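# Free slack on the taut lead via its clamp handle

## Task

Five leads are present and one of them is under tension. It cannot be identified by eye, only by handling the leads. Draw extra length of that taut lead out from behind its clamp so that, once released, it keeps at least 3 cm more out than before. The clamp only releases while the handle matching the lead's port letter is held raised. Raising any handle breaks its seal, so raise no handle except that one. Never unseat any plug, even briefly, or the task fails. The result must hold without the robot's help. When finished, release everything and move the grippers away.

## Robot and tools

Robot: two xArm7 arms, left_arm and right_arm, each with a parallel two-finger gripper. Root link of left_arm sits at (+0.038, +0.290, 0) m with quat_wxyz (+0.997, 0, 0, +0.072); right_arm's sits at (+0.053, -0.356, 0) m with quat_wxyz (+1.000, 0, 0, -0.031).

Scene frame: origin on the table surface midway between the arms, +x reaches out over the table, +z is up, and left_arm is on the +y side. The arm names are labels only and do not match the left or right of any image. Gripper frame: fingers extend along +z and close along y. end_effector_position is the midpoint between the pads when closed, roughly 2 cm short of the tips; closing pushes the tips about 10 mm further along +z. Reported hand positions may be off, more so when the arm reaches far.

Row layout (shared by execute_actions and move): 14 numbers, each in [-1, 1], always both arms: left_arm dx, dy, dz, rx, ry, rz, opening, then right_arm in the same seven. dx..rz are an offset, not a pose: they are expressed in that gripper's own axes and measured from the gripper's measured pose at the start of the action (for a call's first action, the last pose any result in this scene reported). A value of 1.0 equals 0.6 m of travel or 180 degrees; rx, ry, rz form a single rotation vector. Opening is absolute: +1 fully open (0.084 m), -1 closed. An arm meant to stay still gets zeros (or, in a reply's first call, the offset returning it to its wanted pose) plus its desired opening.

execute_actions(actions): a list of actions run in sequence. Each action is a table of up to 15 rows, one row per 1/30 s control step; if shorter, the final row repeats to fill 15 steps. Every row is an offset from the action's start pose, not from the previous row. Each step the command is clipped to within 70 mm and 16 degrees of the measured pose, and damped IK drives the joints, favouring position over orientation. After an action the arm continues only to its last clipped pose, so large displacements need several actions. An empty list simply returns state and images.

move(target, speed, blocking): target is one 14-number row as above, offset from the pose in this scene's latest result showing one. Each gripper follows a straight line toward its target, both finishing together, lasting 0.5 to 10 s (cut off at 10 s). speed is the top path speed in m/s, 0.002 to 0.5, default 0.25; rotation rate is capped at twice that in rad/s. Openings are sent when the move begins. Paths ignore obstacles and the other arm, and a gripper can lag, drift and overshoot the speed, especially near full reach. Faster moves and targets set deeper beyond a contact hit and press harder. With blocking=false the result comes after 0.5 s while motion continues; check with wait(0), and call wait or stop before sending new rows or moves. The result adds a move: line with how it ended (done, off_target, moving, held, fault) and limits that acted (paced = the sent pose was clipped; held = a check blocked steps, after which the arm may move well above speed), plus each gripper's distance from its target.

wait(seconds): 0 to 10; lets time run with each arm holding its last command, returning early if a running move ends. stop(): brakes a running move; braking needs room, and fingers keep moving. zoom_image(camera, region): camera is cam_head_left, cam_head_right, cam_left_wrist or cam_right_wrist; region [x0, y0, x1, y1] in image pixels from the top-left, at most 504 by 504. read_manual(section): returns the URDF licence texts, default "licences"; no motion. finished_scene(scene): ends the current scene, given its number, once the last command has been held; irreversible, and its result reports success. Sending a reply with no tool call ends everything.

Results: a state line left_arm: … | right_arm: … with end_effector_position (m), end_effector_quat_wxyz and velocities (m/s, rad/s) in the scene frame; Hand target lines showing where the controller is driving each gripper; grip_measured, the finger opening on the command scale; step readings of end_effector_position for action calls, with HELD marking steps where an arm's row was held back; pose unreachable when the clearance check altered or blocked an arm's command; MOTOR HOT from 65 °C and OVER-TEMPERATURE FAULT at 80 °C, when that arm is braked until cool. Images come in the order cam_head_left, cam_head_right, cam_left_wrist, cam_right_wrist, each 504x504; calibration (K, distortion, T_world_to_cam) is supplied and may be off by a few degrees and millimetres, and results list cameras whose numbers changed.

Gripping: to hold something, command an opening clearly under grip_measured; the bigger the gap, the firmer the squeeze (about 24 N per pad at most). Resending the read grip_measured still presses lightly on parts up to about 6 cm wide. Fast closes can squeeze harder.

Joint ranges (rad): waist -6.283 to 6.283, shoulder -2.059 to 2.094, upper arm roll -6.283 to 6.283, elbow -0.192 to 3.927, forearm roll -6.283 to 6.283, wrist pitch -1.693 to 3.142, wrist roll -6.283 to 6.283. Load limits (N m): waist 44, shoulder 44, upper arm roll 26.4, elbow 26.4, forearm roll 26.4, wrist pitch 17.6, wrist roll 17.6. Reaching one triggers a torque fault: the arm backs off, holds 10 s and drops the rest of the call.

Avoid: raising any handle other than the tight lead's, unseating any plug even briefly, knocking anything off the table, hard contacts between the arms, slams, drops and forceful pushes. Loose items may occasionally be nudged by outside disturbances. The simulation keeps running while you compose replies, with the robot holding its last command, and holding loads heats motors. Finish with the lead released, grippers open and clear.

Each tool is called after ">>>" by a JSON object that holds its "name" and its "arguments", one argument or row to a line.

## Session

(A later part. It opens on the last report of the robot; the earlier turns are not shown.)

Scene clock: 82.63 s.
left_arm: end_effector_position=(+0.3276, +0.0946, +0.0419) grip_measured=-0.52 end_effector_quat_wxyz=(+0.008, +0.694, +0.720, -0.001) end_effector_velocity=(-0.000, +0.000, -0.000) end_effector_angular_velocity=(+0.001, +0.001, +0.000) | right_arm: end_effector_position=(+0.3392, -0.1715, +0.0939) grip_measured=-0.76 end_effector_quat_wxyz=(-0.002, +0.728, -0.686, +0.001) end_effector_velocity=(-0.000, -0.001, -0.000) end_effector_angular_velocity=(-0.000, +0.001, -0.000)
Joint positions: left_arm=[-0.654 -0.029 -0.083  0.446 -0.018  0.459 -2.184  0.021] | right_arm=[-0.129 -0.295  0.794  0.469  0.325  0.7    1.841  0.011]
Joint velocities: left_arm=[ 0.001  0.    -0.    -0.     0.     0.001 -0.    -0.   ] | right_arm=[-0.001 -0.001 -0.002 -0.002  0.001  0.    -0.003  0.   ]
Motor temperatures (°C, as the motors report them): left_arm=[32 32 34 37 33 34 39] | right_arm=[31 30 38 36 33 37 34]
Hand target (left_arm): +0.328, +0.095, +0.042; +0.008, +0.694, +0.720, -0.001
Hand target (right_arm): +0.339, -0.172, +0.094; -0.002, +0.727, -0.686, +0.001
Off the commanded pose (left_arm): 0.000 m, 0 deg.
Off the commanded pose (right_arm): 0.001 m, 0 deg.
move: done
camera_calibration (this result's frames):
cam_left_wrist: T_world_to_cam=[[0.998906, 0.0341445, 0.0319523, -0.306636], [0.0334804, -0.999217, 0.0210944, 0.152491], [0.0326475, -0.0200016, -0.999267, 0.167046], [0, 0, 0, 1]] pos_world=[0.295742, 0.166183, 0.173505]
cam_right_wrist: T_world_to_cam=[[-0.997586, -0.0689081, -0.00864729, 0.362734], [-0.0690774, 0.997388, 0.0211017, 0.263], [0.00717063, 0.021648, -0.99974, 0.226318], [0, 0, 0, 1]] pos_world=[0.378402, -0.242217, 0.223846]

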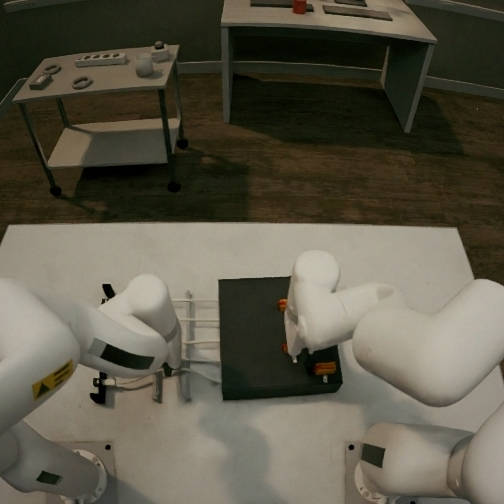

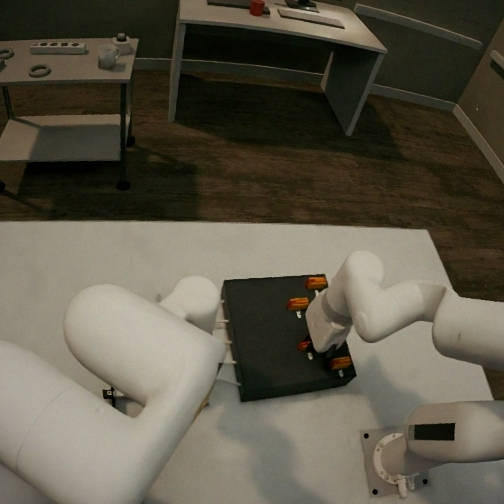

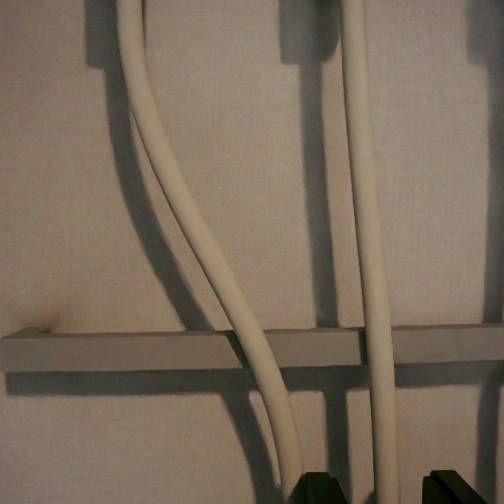

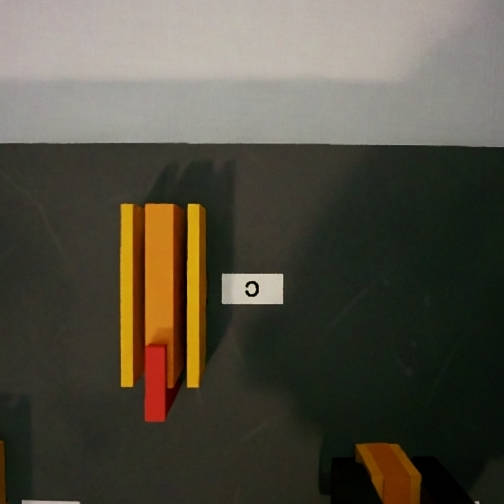

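>>> {"name": "move", "arguments": {
  "target": [0,0,0,0,0,0,-0.5,-0.012,0,0.009,0,0,0,0.2],
  "speed": 0.03
}}

>>> {"name": "execute_actions", "arguments": {
  "actions": [
    [[0,0,0,0,0,0,-0.5,0,0,0,0,0,0.03,-1]],
    [[0,0,0,0,0,0,-0.5,0,0,-0.012,0,0,0.01,-1]],
    [[0,0,0,0,0,0,-1,0,0,0,0,0,0,-1]],
    [[0.015,0,0,0,0,0,-1,0,0,0,0,0,0,-1]],
    [[0,0,0,0,0,0,-1,0,0,0,0,0,0,-1]]
  ]
}}

>>> {"name": "zoom_image", "arguments": {
  "camera": "cam_head_left",
  "region": [260,320,340,400]
}}

Scene clock: 84.23 s.
left_arm: end_effector_position=(+0.3276, +0.0946, +0.0419) grip_measured=-0.52 end_effector_quat_wxyz=(+0.008, +0.694, +0.720, -0.001) end_effector_velocity=(+0.000, +0.000, -0.000) end_effector_angular_velocity=(+0.000, +0.000, -0.000) | right_arm: end_effector_position=(+0.3388, -0.1645, +0.0887) grip_measured=+0.19 end_effector_quat_wxyz=(-0.003, +0.728, -0.686, +0.001) end_effector_velocity=(-0.000, +0.003, -0.001) end_effector_angular_velocity=(-0.001, -0.002, +0.004)
Joint positions: left_arm=[-0.654 -0.029 -0.083  0.446 -0.018  0.459 -2.184  0.021] | right_arm=[-0.134 -0.264  0.817  0.475  0.307  0.676  1.873  0.052]
Joint velocities: left_arm=[ 0.     0.     0.     0.     0.001 -0.    -0.    -0.   ] | right_arm=[-0.     0.008  0.008  0.003 -0.007 -0.007  0.009  0.   ]
Motor temperatures (°C, as the motors report them): left_arm=[32 32 34 37 33 34 39] | right_arm=[31 30 38 36 33 37 34]
Hand target (left_arm): +0.328, +0.095, +0.042; +0.008, +0.694, +0.720, -0.001
Hand target (right_arm): +0.339, -0.164, +0.089; -0.003, +0.728, -0.686, +0.001
Off the commanded pose (left_arm): 0.000 m, 0 deg.
Off the commanded pose (right_arm): 0.000 m, 0 deg.
move: done
camera_calibration (this result's frames):
cam_left_wrist: T_world_to_cam=[[0.998906, 0.0341442, 0.0319523, -0.306636], [0.0334801, -0.999217, 0.0210944, 0.152491], [0.0326475, -0.0200015, -0.999267, 0.167046], [0, 0, 0, 1]] pos_world=[0.295742, 0.166183, 0.173505]
cam_right_wrist: T_world_to_cam=[[-0.997592, -0.0688151, -0.00866655, 0.36279], [-0.0689873, 0.997387, 0.0214458, 0.256027], [0.00716811, 0.021992, -0.999732, 0.221018], [0, 0, 0, 1]] pos_world=[0.377994, -0.235253, 0.218613]

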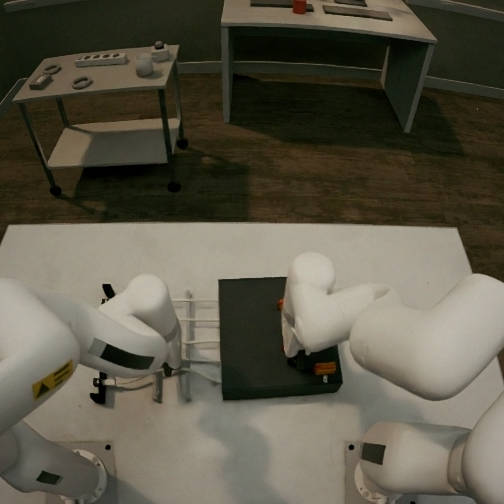

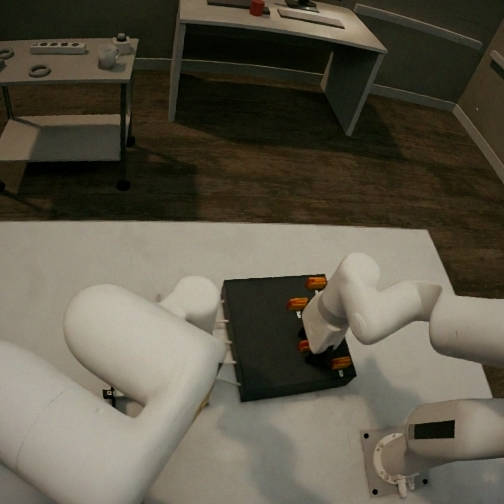

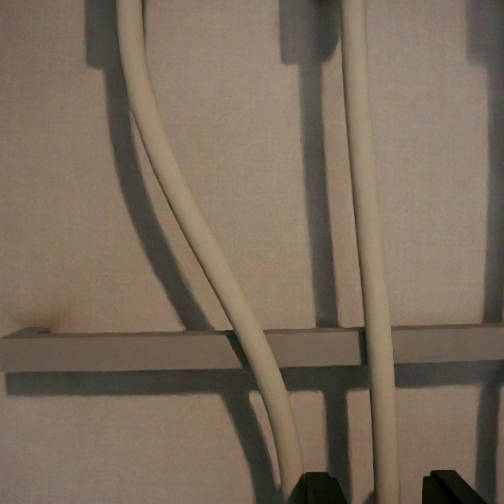

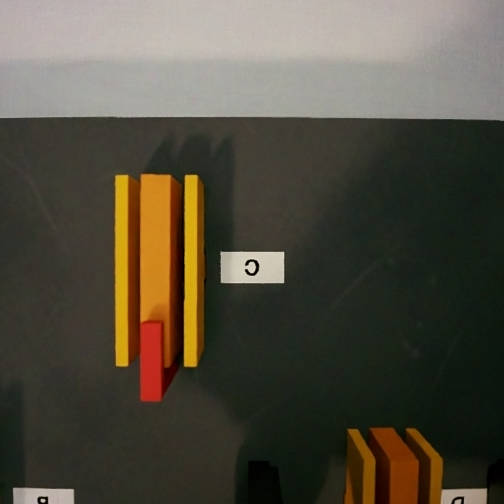

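Scene clock: 86.73 s.
left_arm: end_effector_position=(+0.3282, +0.1001, +0.0433) grip_measured=-0.88 end_effector_quat_wxyz=(+0.011, +0.696, +0.718, -0.001) end_effector_velocity=(-0.000, -0.000, -0.000) end_effector_angular_velocity=(+0.000, +0.000, +0.000) | right_arm: end_effector_position=(+0.3386, -0.1648, +0.0953) grip_measured=-0.69 end_effector_quat_wxyz=(-0.003, +0.685, -0.729, +0.001) end_effector_velocity=(+0.000, -0.000, +0.000) end_effector_angular_velocity=(+0.000, -0.002, +0.001)
Joint positions: left_arm=[-0.645 -0.044 -0.077  0.432 -0.021  0.453 -2.161  0.005] | right_arm=[-0.144 -0.294  0.824  0.482  0.332  0.707  1.974  0.014]
Joint velocities: left_arm=[-0.001  0.     0.     0.     0.001  0.    -0.001  0.   ] | right_arm=[ 0.001 -0.001 -0.002 -0.     0.    -0.    -0.001 -0.   ]
Motor temperatures (°C, as the motors report them): left_arm=[32 32 34 37 33 34 39] | right_arm=[31 30 38 36 33 37 34]
Hand target (left_arm): +0.328, +0.100, +0.043; +0.012, +0.696, +0.718, -0.001
Hand target (right_arm): +0.339, -0.165, +0.095; -0.003, +0.685, -0.729, +0.001
Off the commanded pose (left_arm): 0.000 m, 0 deg.
Off the commanded pose (right_arm): 0.000 m, 0 deg.
Step readings (end_effector_position; steps 1 to 15: 1st action; 16 to 30: 2nd action; 31 to 45: 3rd action; 46 to 60: 4th action; 61 to 75: 5th action):
0: left_arm (+0.3276, +0.0946, +0.0419) | right_arm (+0.3388, -0.1645, +0.0887)
1: left_arm (+0.3276, +0.0946, +0.0419) | right_arm (+0.3388, -0.1644, +0.0887)
2: left_arm (+0.3276, +0.0946, +0.0419) | right_arm (+0.3388, -0.1644, +0.0886)
4: left_arm (+0.3276, +0.0946, +0.0419) | right_arm (+0.3388, -0.1644, +0.0886)
8: left_arm (+0.3276, +0.0946, +0.0419) | right_arm (+0.3387, -0.1645, +0.0886)
15: left_arm (+0.3276, +0.0946, +0.0419) | right_arm (+0.3387, -0.1645, +0.0886)
16: left_arm (+0.3276, +0.0946, +0.0419) | right_arm (+0.3387, -0.1645, +0.0887)
17: left_arm (+0.3276, +0.0946, +0.0419) | right_arm (+0.3387, -0.1645, +0.0890)
19: left_arm (+0.3276, +0.0946, +0.0419) | right_arm (+0.3386, -0.1645, +0.0906)
23: left_arm (+0.3276, +0.0946, +0.0419) | right_arm (+0.3386, -0.1647, +0.0933)
30: left_arm (+0.3276, +0.0946, +0.0419) | right_arm (+0.3386, -0.1648, +0.0953)
31: left_arm (+0.3275, +0.0946, +0.0419) | right_arm (+0.3386, -0.1648, +0.0954)
32: left_arm (+0.3273, +0.0947, +0.0418) | right_arm (+0.3386, -0.1648, +0.0954)
34: left_arm (+0.3270, +0.0948, +0.0416) | right_arm (+0.3386, -0.1648, +0.0954)
38: left_arm (+0.3273, +0.0948, +0.0417) | right_arm (+0.3386, -0.1648, +0.0953)
45: left_arm (+0.3274, +0.0948, +0.0418) | right_arm (+0.3387, -0.1648, +0.0953)
46: left_arm (+0.3274, +0.0948, +0.0418) | right_arm (+0.3387, -0.1648, +0.0953)
47: left_arm (+0.3275, +0.0951, +0.0419) | right_arm (+0.3387, -0.1648, +0.0953)
49: left_arm (+0.3281, +0.0960, +0.0427) | right_arm (+0.3387, -0.1648, +0.0953)
53: left_arm (+0.3287, +0.0979, +0.0436) | right_arm (+0.3387, -0.1648, +0.0953)
60: left_arm (+0.3282, +0.1000, +0.0433) | right_arm (+0.3386, -0.1648, +0.0953)
61: left_arm (+0.3282, +0.1002, +0.0433) | right_arm (+0.3386, -0.1648, +0.0953)
62: left_arm (+0.3282, +0.1003, +0.0433) | right_arm (+0.3386, -0.1648, +0.0953)
64: left_arm (+0.3282, +0.1002, +0.0433) | right_arm (+0.3386, -0.1648, +0.0953)
68: left_arm (+0.3281, +0.1002, +0.0433) | right_arm (+0.3386, -0.1648, +0.0953)
75: end_effector_position above
camera_calibration (this result's frames):
cam_left_wrist: T_world_to_cam=[[0.998893, 0.0286151, 0.037328, -0.307157], [0.027698, -0.999307, 0.0248584, 0.159685], [0.0380135, -0.0237969, -0.998994, 0.167094], [0, 0, 0, 1]] pos_world=[0.296043, 0.17234, 0.174422]
cam_right_wrist: T_world_to_cam=[[-0.998597, 0.052353, -0.00792538, 0.382938], [0.0521659, 0.998391, 0.0222231, 0.215241], [0.00907608, 0.0217785, -0.999722, 0.226983], [0, 0, 0, 1]] pos_world=[0.369113, -0.239886, 0.225171]

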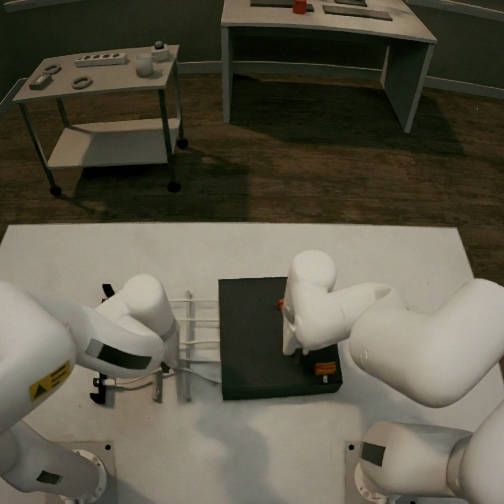

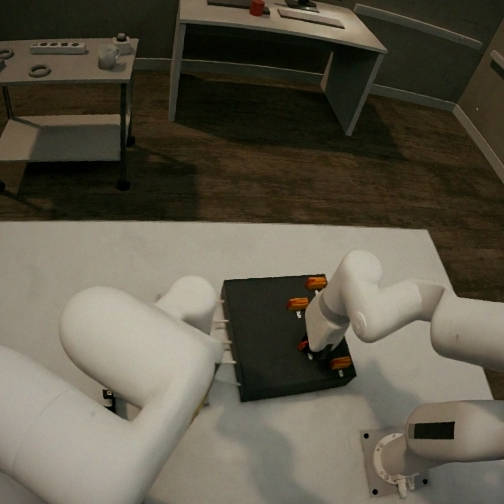

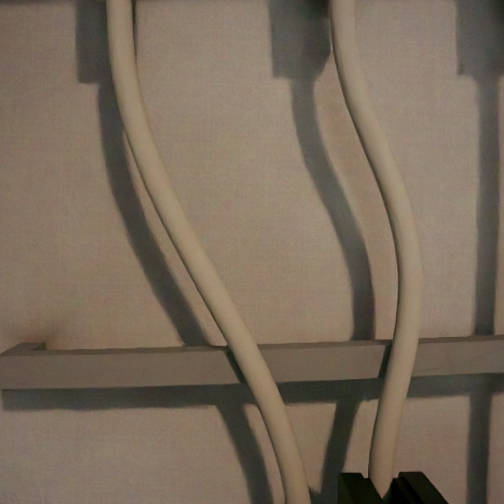

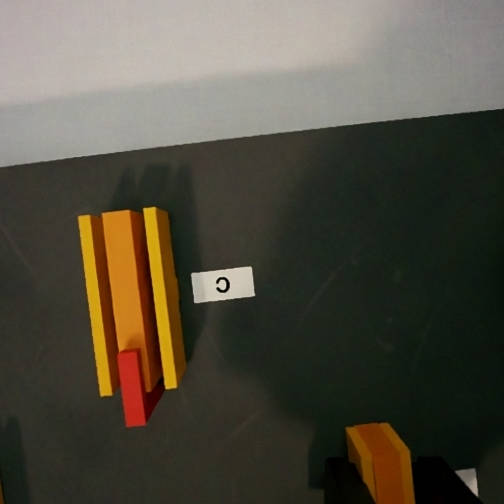

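Region (260, 320, 340, 400) of cam_head_left's 504x504 image, scaled by 6.300, with more detail than that image has.

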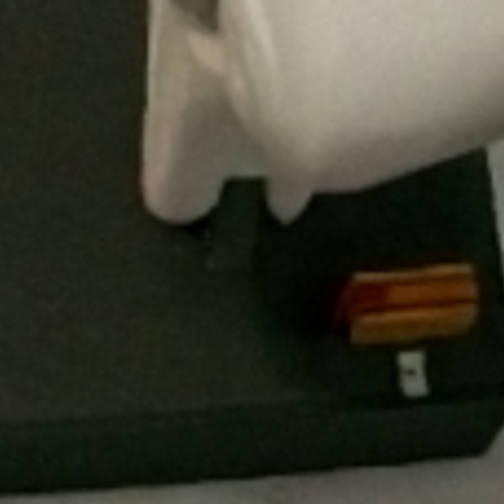

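>>> {"name": "move", "arguments": {
  "target": [-0.009,0,0,0,0,0,-0.5,0,0,0.012,0,0,-0.038,-0.3],
  "speed": 0.03
}}

>>> {"name": "move", "arguments": {
  "target": [0,0,0,0,0,0,-0.5,0,0,0,0,0,0,-1]
}}

>>> {"name": "move", "arguments": {
  "target": [0,0,0,0,0,0,-0.5,0,0,-0.017,0,0,0,-1],
  "speed": 0.003
}}

Scene clock: 92.10 s.
left_arm: end_effector_position=(+0.3284, +0.0948, +0.0434) grip_measured=-0.52 end_effector_quat_wxyz=(+0.011, +0.696, +0.718, -0.001) end_effector_velocity=(+0.000, -0.001, -0.000) end_effector_angular_velocity=(-0.000, +0.000, +0.001) | right_arm: end_effector_position=(+0.3386, -0.1647, +0.0883) grip_measured=-0.32 end_effector_quat_wxyz=(-0.003, +0.726, -0.687, +0.001) end_effector_velocity=(+0.000, -0.000, -0.001) end_effector_angular_velocity=(-0.000, -0.001, +0.019)
Joint positions: left_arm=[-0.653 -0.035 -0.082  0.442 -0.019  0.455 -2.175  0.021] | right_arm=[-0.135 -0.264  0.817  0.474  0.308  0.675  1.876  0.03 ]
Joint velocities: left_arm=[-0.001  0.002 -0.001  0.002  0.    -0.    -0.003  0.   ] | right_arm=[ 0.002  0.004 -0.002 -0.001 -0.004 -0.005 -0.017 -0.   ]
Motor temperatures (°C, as the motors report them): left_arm=[32 32 34 37 33 34 39] | right_arm=[31 30 38 36 33 36 34]
Hand target (left_arm): +0.328, +0.095, +0.043; +0.011, +0.696, +0.718, -0.001
Hand target (right_arm): +0.339, -0.165, +0.088; -0.003, +0.727, -0.687, +0.001
Off the commanded pose (left_arm): 0.000 m, 0 deg.
Off the commanded pose (right_arm): 0.000 m, 0 deg.
move: done
camera_calibration (this result's frames):
cam_left_wrist: T_world_to_cam=[[0.998892, 0.0286046, 0.0373777, -0.307205], [0.0276873, -0.999308, 0.0248333, 0.154402], [0.0380622, -0.0237709, -0.998993, 0.167042], [0, 0, 0, 1]] pos_world=[0.296232, 0.167054, 0.174522]
cam_right_wrist: T_world_to_cam=[[-0.997868, -0.0647505, -0.00816519, 0.36335], [-0.0649148, 0.997653, 0.021788, 0.254885], [0.00673524, 0.0222716, -0.999729, 0.220811], [0, 0, 0, 1]] pos_world=[0.377634, -0.235677, 0.218164]

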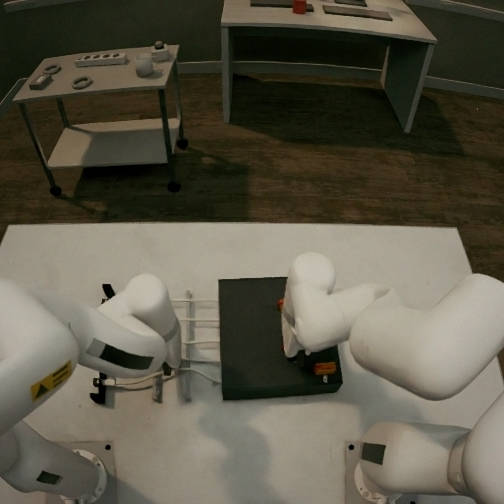

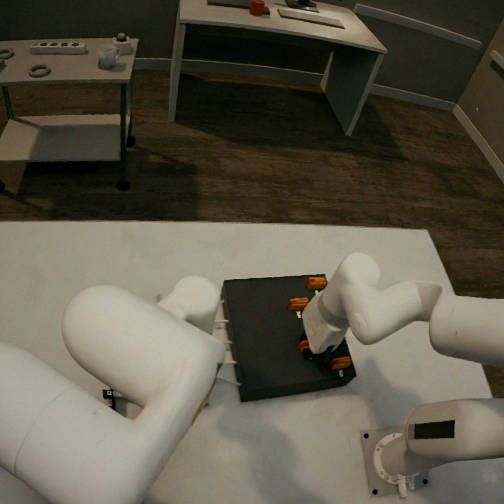

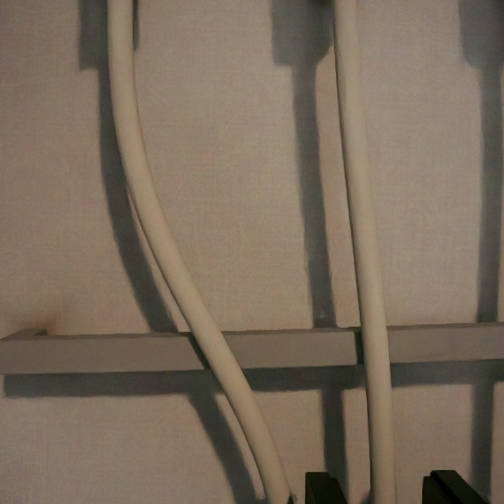

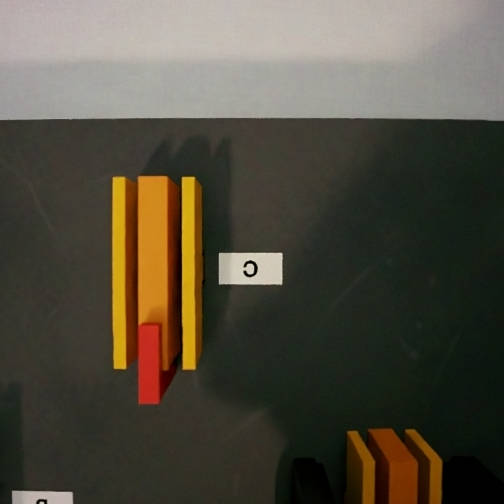

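Scene clock: 92.60 s.
left_arm: end_effector_position=(+0.3284, +0.0948, +0.0434) grip_measured=-0.52 end_effector_quat_wxyz=(+0.011, +0.696, +0.718, -0.001) end_effector_velocity=(-0.000, -0.000, -0.000) end_effector_angular_velocity=(-0.000, +0.001, -0.000) | right_arm: end_effector_position=(+0.3387, -0.1647, +0.0882) grip_measured=-0.76 end_effector_quat_wxyz=(-0.003, +0.726, -0.687, +0.001) end_effector_velocity=(-0.000, -0.000, +0.000) end_effector_angular_velocity=(+0.001, +0.001, -0.003)
Joint positions: left_arm=[-0.653 -0.035 -0.082  0.442 -0.019  0.455 -2.175  0.021] | right_arm=[-0.135 -0.263  0.817  0.474  0.308  0.674  1.876  0.011]
Joint velocities: left_arm=[-0.     0.    -0.    -0.    -0.001  0.     0.    -0.   ] | right_arm=[ 0.001 -0.    -0.002  0.001  0.001  0.002  0.002  0.   ]
Motor temperatures (°C, as the motors report them): left_arm=[32 32 34 37 33 34 39] | right_arm=[31 30 38 36 33 36 34]
Hand target (left_arm): +0.328, +0.095, +0.043; +0.011, +0.696, +0.718, -0.001
Hand target (right_arm): +0.339, -0.165, +0.088; -0.003, +0.726, -0.687, +0.001
Off the commanded pose (left_arm): 0.000 m, 0 deg.
Off the commanded pose (right_arm): 0.000 m, 0 deg.
move: done
camera_calibration (this result's frames):
cam_left_wrist: T_world_to_cam=[[0.998892, 0.0286026, 0.0373833, -0.307207], [0.027685, -0.999308, 0.0248371, 0.154399], [0.0380678, -0.0237746, -0.998992, 0.167042], [0, 0, 0, 1]] pos_world=[0.296233, 0.16705, 0.174524]
cam_right_wrist: T_world_to_cam=[[-0.997852, -0.0649785, -0.00826663, 0.36334], [-0.0651454, 0.997637, 0.0218409, 0.254959], [0.00682791, 0.0223325, -0.999727, 0.220733], [0, 0, 0, 1]] pos_world=[0.377662, -0.235677, 0.218108]

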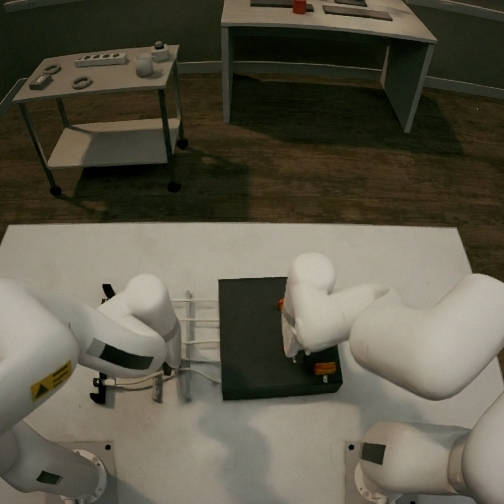

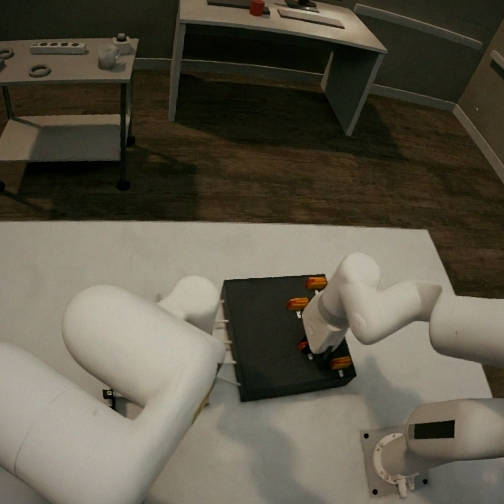

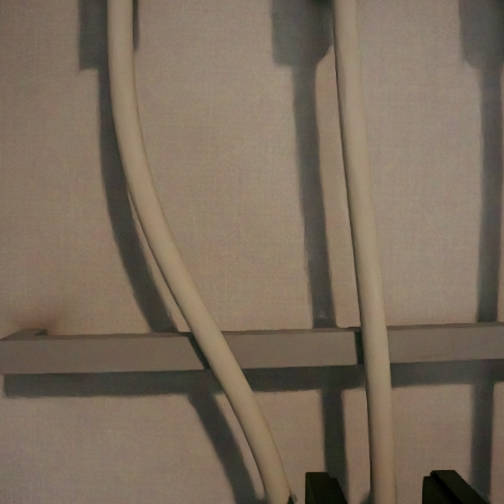

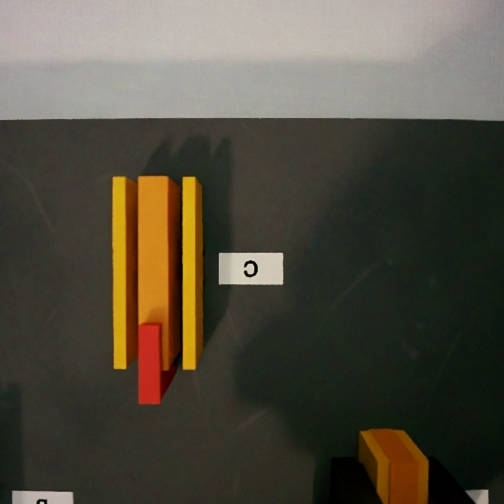

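Scene clock: 96.23 s.
left_arm: end_effector_position=(+0.3284, +0.0948, +0.0434) grip_measured=-0.52 end_effector_quat_wxyz=(+0.011, +0.696, +0.718, -0.001) end_effector_velocity=(-0.000, +0.000, -0.000) end_effector_angular_velocity=(+0.001, +0.002, +0.001) | right_arm: end_effector_position=(+0.3387, -0.1648, +0.0982) grip_measured=-0.76 end_effector_quat_wxyz=(-0.002, +0.726, -0.687, +0.001) end_effector_velocity=(+0.000, -0.001, +0.000) end_effector_angular_velocity=(+0.001, +0.001, -0.002)
Joint positions: left_arm=[-0.653 -0.035 -0.082  0.442 -0.019  0.455 -2.175  0.021] | right_arm=[-0.122 -0.298  0.8    0.485  0.325  0.717  1.861  0.011]
Joint velocities: left_arm=[-0.     0.001  0.    -0.    -0.     0.001  0.     0.   ] | right_arm=[ 0.001 -0.001 -0.003 -0.001  0.002  0.001 -0.002 -0.   ]
Motor temperatures (°C, as the motors report them): left_arm=[32 32 34 37 33 34 39] | right_arm=[31 30 38 36 33 36 34]
Hand target (left_arm): +0.328, +0.095, +0.043; +0.011, +0.696, +0.718, -0.001
Hand target (right_arm): +0.339, -0.165, +0.098; -0.002, +0.726, -0.687, +0.001
Off the commanded pose (left_arm): 0.000 m, 0 deg.
Off the commanded pose (right_arm): 0.000 m, 0 deg.
move: done
camera_calibration (this result's frames):
cam_left_wrist: T_world_to_cam=[[0.998892, 0.0286029, 0.0373832, -0.307207], [0.0276853, -0.999308, 0.0248371, 0.154399], [0.0380678, -0.0237746, -0.998992, 0.167042], [0, 0, 0, 1]] pos_world=[0.296233, 0.16705, 0.174524]
cam_right_wrist: T_world_to_cam=[[-0.997855, -0.0649361, -0.00828569, 0.36342], [-0.0651019, 0.997644, 0.021627, 0.254816], [0.0068618, 0.02212, -0.999732, 0.230721], [0, 0, 0, 1]] pos_world=[0.377647, -0.23572, 0.228159]

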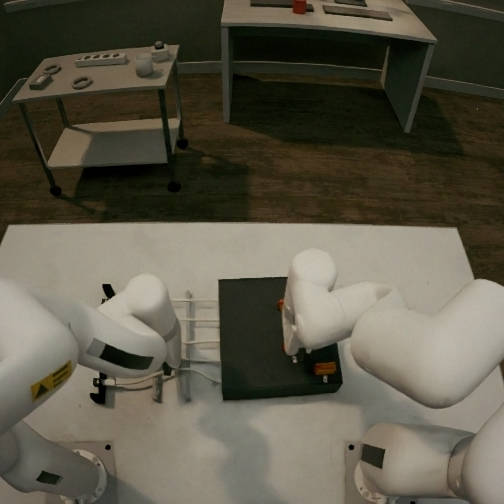

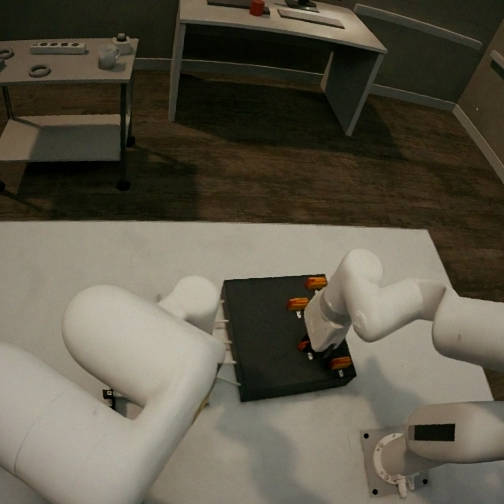

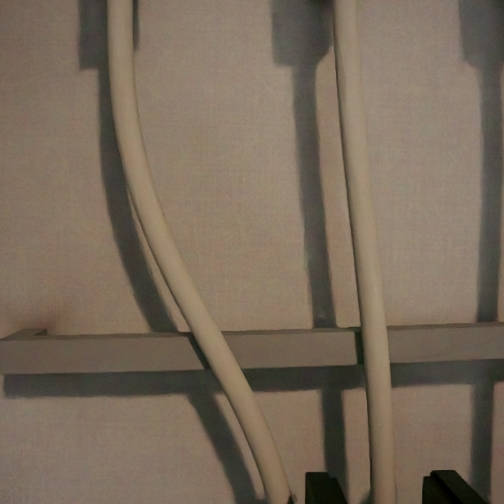

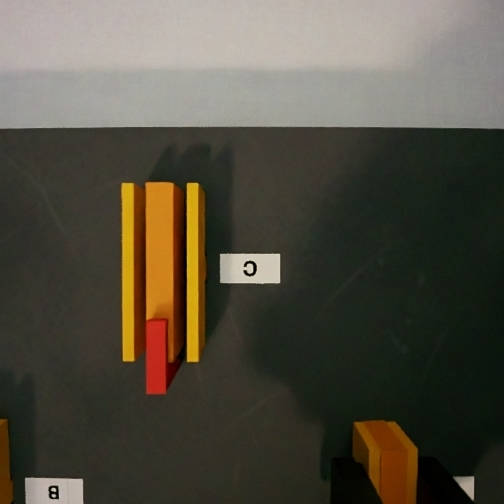

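>>> {"name": "move", "arguments": {
  "target": [0,0,-0.15,0,0,0,-0.3,0,0,-0.05,0,0,0,-0.3]
}}

>>> {"name": "move", "arguments": {
  "target": [0,0,0,0,0,0,-0.3,0.4,-0.1,-0.2,0,0,0,-0.3]
}}

>>> {"name": "move", "arguments": {
  "target": [-0.433,0.004,0,0,0,0,-0.3,0,0,0,0,0,0,-0.3]
}}

Scene clock: 97.83 s.
left_arm: end_effector_position=(+0.3271, +0.0965, +0.1328) grip_measured=-0.32 end_effector_quat_wxyz=(+0.011, +0.696, +0.718, -0.001) end_effector_velocity=(-0.000, +0.000, +0.003) end_effector_angular_velocity=(+0.000, -0.000, -0.000) | right_arm: end_effector_position=(+0.3386, -0.1650, +0.1281) grip_measured=-0.32 end_effector_quat_wxyz=(-0.002, +0.726, -0.688, +0.001) end_effector_velocity=(-0.000, -0.000, +0.001) end_effector_angular_velocity=(-0.001, +0.000, +0.001)
Joint positions: left_arm=[-0.655 -0.296 -0.075  0.515 -0.039  0.789 -2.159  0.03 ] | right_arm=[-0.097 -0.387  0.753  0.522  0.353  0.838  1.831  0.03 ]
Joint velocities: left_arm=[ 0.    -0.006  0.     0.003  0.     0.009  0.    -0.   ] | right_arm=[ 0.    -0.002 -0.     0.001  0.     0.003 -0.001  0.   ]
Motor temperatures (°C, as the motors report them): left_arm=[32 32 34 37 33 34 39] | right_arm=[31 30 38 36 33 36 34]
Hand target (left_arm): +0.327, +0.096, +0.133; +0.012, +0.696, +0.718, -0.001
Hand target (right_arm): +0.339, -0.165, +0.128; -0.002, +0.726, -0.688, +0.001
Off the commanded pose (left_arm): 0.001 m, 0 deg.
Off the commanded pose (right_arm): 0.000 m, 0 deg.
move: done
camera_calibration (this result's frames):
cam_left_wrist: T_world_to_cam=[[0.998894, 0.0289834, 0.0370366, -0.30934], [0.0280783, -0.9993, 0.0247305, 0.153725], [0.0377275, -0.0236632, -0.999008, 0.256591], [0, 0, 0, 1]] pos_world=[0.295001, 0.168655, 0.263991]
cam_right_wrist: T_world_to_cam=[[-0.997879, -0.064588, -0.00815548, 0.363678], [-0.0647473, 0.997679, 0.0210715, 0.254373], [0.00677559, 0.0215549, -0.999745, 0.260512], [0, 0, 0, 1]] pos_world=[0.377612, -0.235909, 0.258052]

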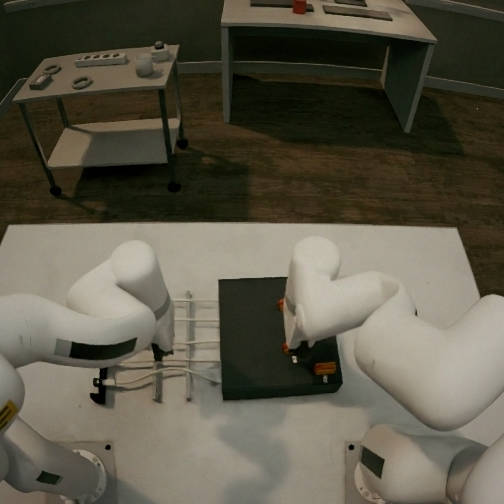

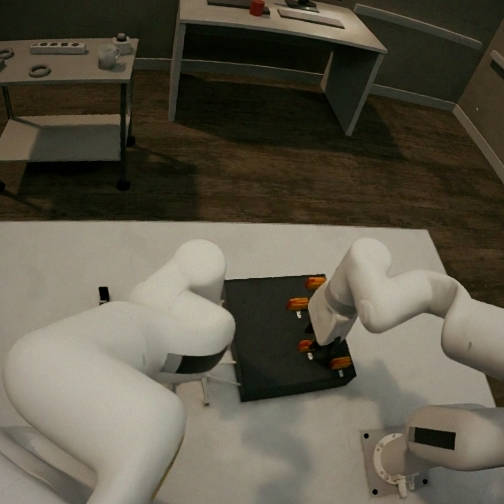

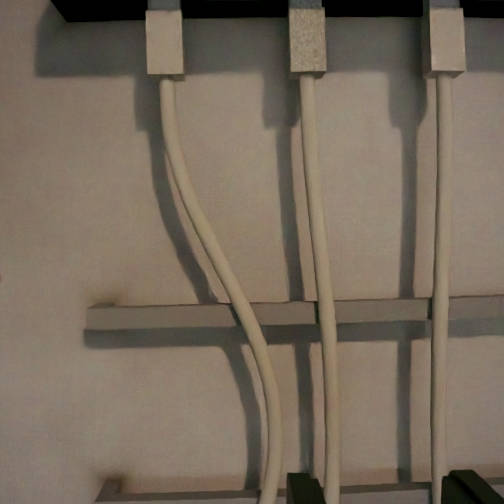

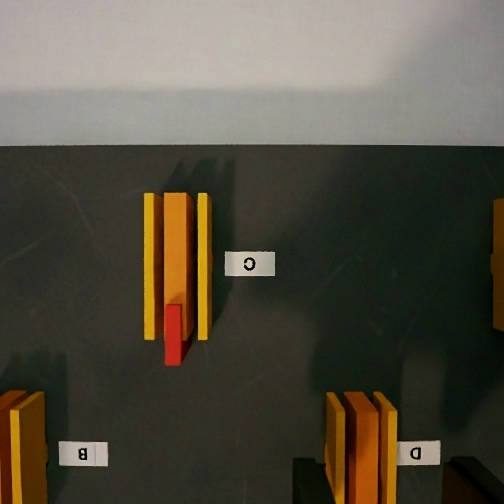

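Scene clock: 99.63 s.
left_arm: end_effector_position=(+0.3271, +0.0965, +0.1328) grip_measured=-0.32 end_effector_quat_wxyz=(+0.011, +0.696, +0.718, -0.001) end_effector_velocity=(-0.000, +0.000, -0.000) end_effector_angular_velocity=(+0.001, +0.001, -0.001) | right_arm: end_effector_position=(+0.4103, -0.4021, +0.2472) grip_measured=-0.32 end_effector_quat_wxyz=(-0.001, +0.726, -0.688, +0.001) end_effector_velocity=(+0.001, -0.002, +0.001) end_effector_angular_velocity=(+0.002, +0.001, -0.001)
Joint positions: left_arm=[-0.655 -0.296 -0.075  0.515 -0.039  0.789 -2.159  0.03 ] | right_arm=[-0.389 -0.406  0.283  0.791  0.12   1.181  1.281  0.03 ]
Joint velocities: left_arm=[ 0.     0.    -0.    -0.     0.001  0.001 -0.    -0.   ] | right_arm=[-0.003  0.007 -0.003  0.01  -0.002  0.004 -0.003 -0.   ]
Motor temperatures (°C, as the motors report them): left_arm=[32 32 34 37 32 34 39] | right_arm=[31 30 38 36 33 36 34]
Hand target (left_arm): +0.327, +0.096, +0.133; +0.011, +0.696, +0.718, -0.001
Hand target (right_arm): +0.411, -0.402, +0.247; -0.001, +0.726, -0.688, +0.001
Off the commanded pose (left_arm): 0.000 m, 0 deg.
Off the commanded pose (right_arm): 0.001 m, 0 deg.
move: done
camera_calibration (this result's frames):
cam_left_wrist: T_world_to_cam=[[0.998894, 0.0289834, 0.0370365, -0.30934], [0.0280782, -0.9993, 0.0247304, 0.153725], [0.0377274, -0.0236631, -0.999008, 0.256591], [0, 0, 0, 1]] pos_world=[0.295001, 0.168655, 0.263991]
cam_right_wrist: T_world_to_cam=[[-0.997921, -0.0641031, -0.00659954, 0.420734], [-0.0642192, 0.997751, 0.0191993, 0.493272], [0.00535396, 0.0195832, -0.999794, 0.384014], [0, 0, 0, 1]] pos_world=[0.449481, -0.472712, 0.377241]

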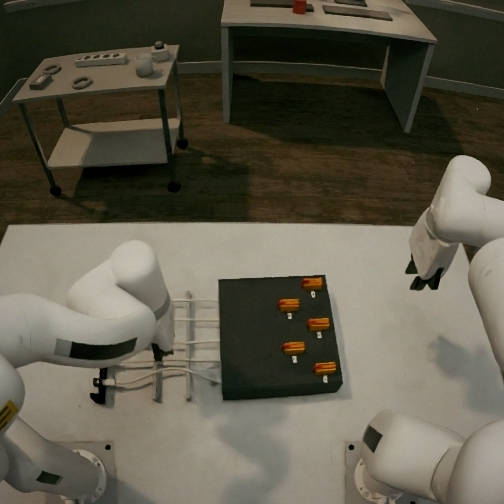

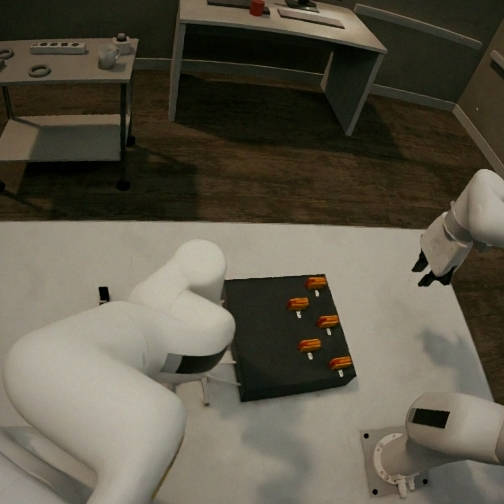

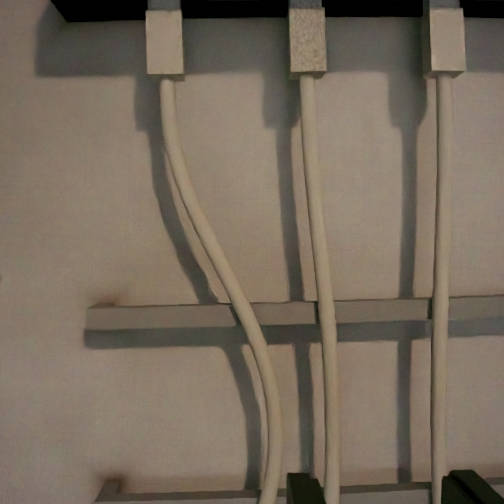

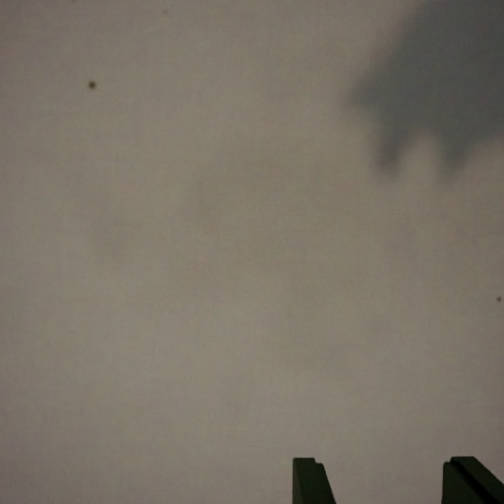

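Scene clock: 101.47 s.
left_arm: end_effector_position=(+0.3387, -0.1625, +0.1375) grip_measured=-0.32 end_effector_quat_wxyz=(+0.012, +0.696, +0.718, +0.000) end_effector_velocity=(+0.001, -0.002, -0.001) end_effector_angular_velocity=(+0.007, +0.002, -0.001) | right_arm: end_effector_position=(+0.4103, -0.4021, +0.2472) grip_measured=-0.32 end_effector_quat_wxyz=(-0.001, +0.726, -0.688, +0.001) end_effector_velocity=(+0.000, -0.000, +0.000) end_effector_angular_velocity=(-0.001, -0.002, -0.000)
Joint positions: left_arm=[-0.87   0.326 -0.285  1.246  0.121  0.913 -2.671  0.03 ] | right_arm=[-0.389 -0.406  0.283  0.791  0.12   1.181  1.281  0.03 ]
Joint velocities: left_arm=[-0.005  0.012  0.001  0.018  0.006  0.013 -0.004 -0.   ] | right_arm=[-0.002 -0.001  0.001  0.     0.    -0.    -0.001 -0.   ]
Motor temperatures (°C, as the motors report them): left_arm=[32 32 34 37 32 34 39] | right_arm=[31 30 38 36 33 36 34]
Hand target (left_arm): +0.339, -0.163, +0.137; +0.012, +0.696, +0.718, +0.000
Hand target (right_arm): +0.410, -0.402, +0.247; -0.001, +0.726, -0.688, +0.001
Off the commanded pose (left_arm): 0.001 m, 0 deg.
Off the commanded pose (right_arm): 0.000 m, 0 deg.
move: done
camera_calibration (this result's frames):
cam_left_wrist: T_world_to_cam=[[0.998789, 0.0291266, 0.0396419, -0.313905], [0.0281865, -0.999313, 0.0240718, -0.105488], [0.0403158, -0.0229253, -0.998924, 0.253885], [0, 0, 0, 1]] pos_world=[0.306263, -0.090452, 0.268595]
cam_right_wrist: T_world_to_cam=[[-0.997921, -0.064103, -0.00659951, 0.420734], [-0.064219, 0.997751, 0.0191994, 0.493272], [0.00535393, 0.0195833, -0.999794, 0.384014], [0, 0, 0, 1]] pos_world=[0.449481, -0.472712, 0.377241]

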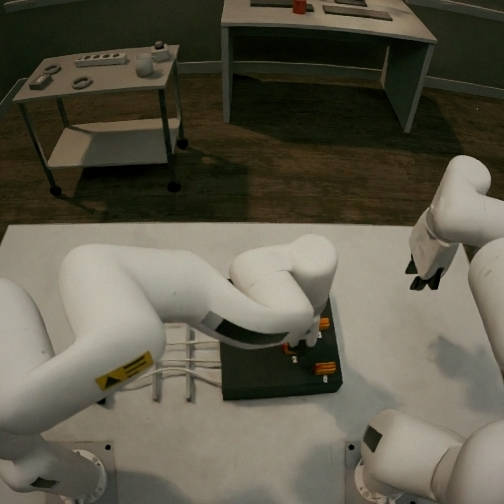

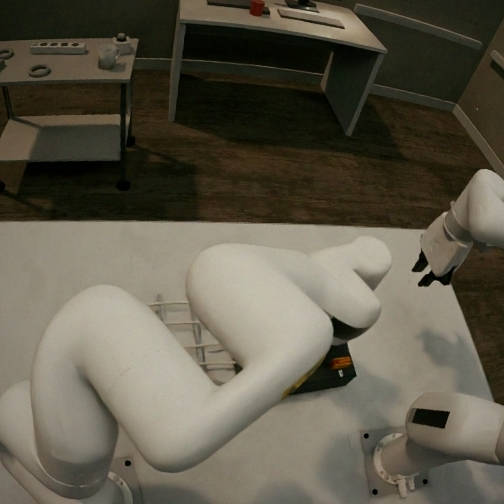

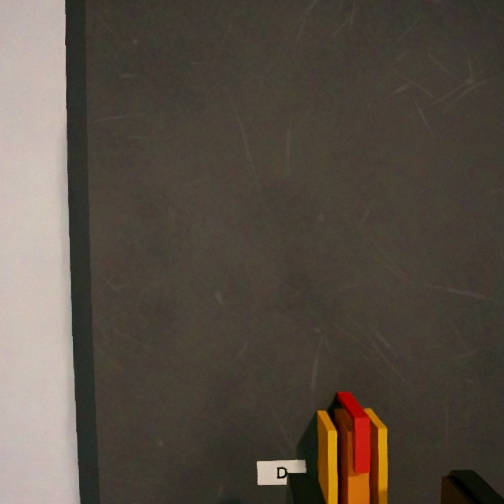

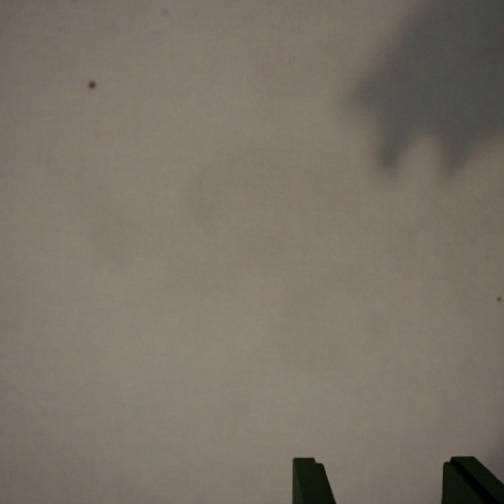

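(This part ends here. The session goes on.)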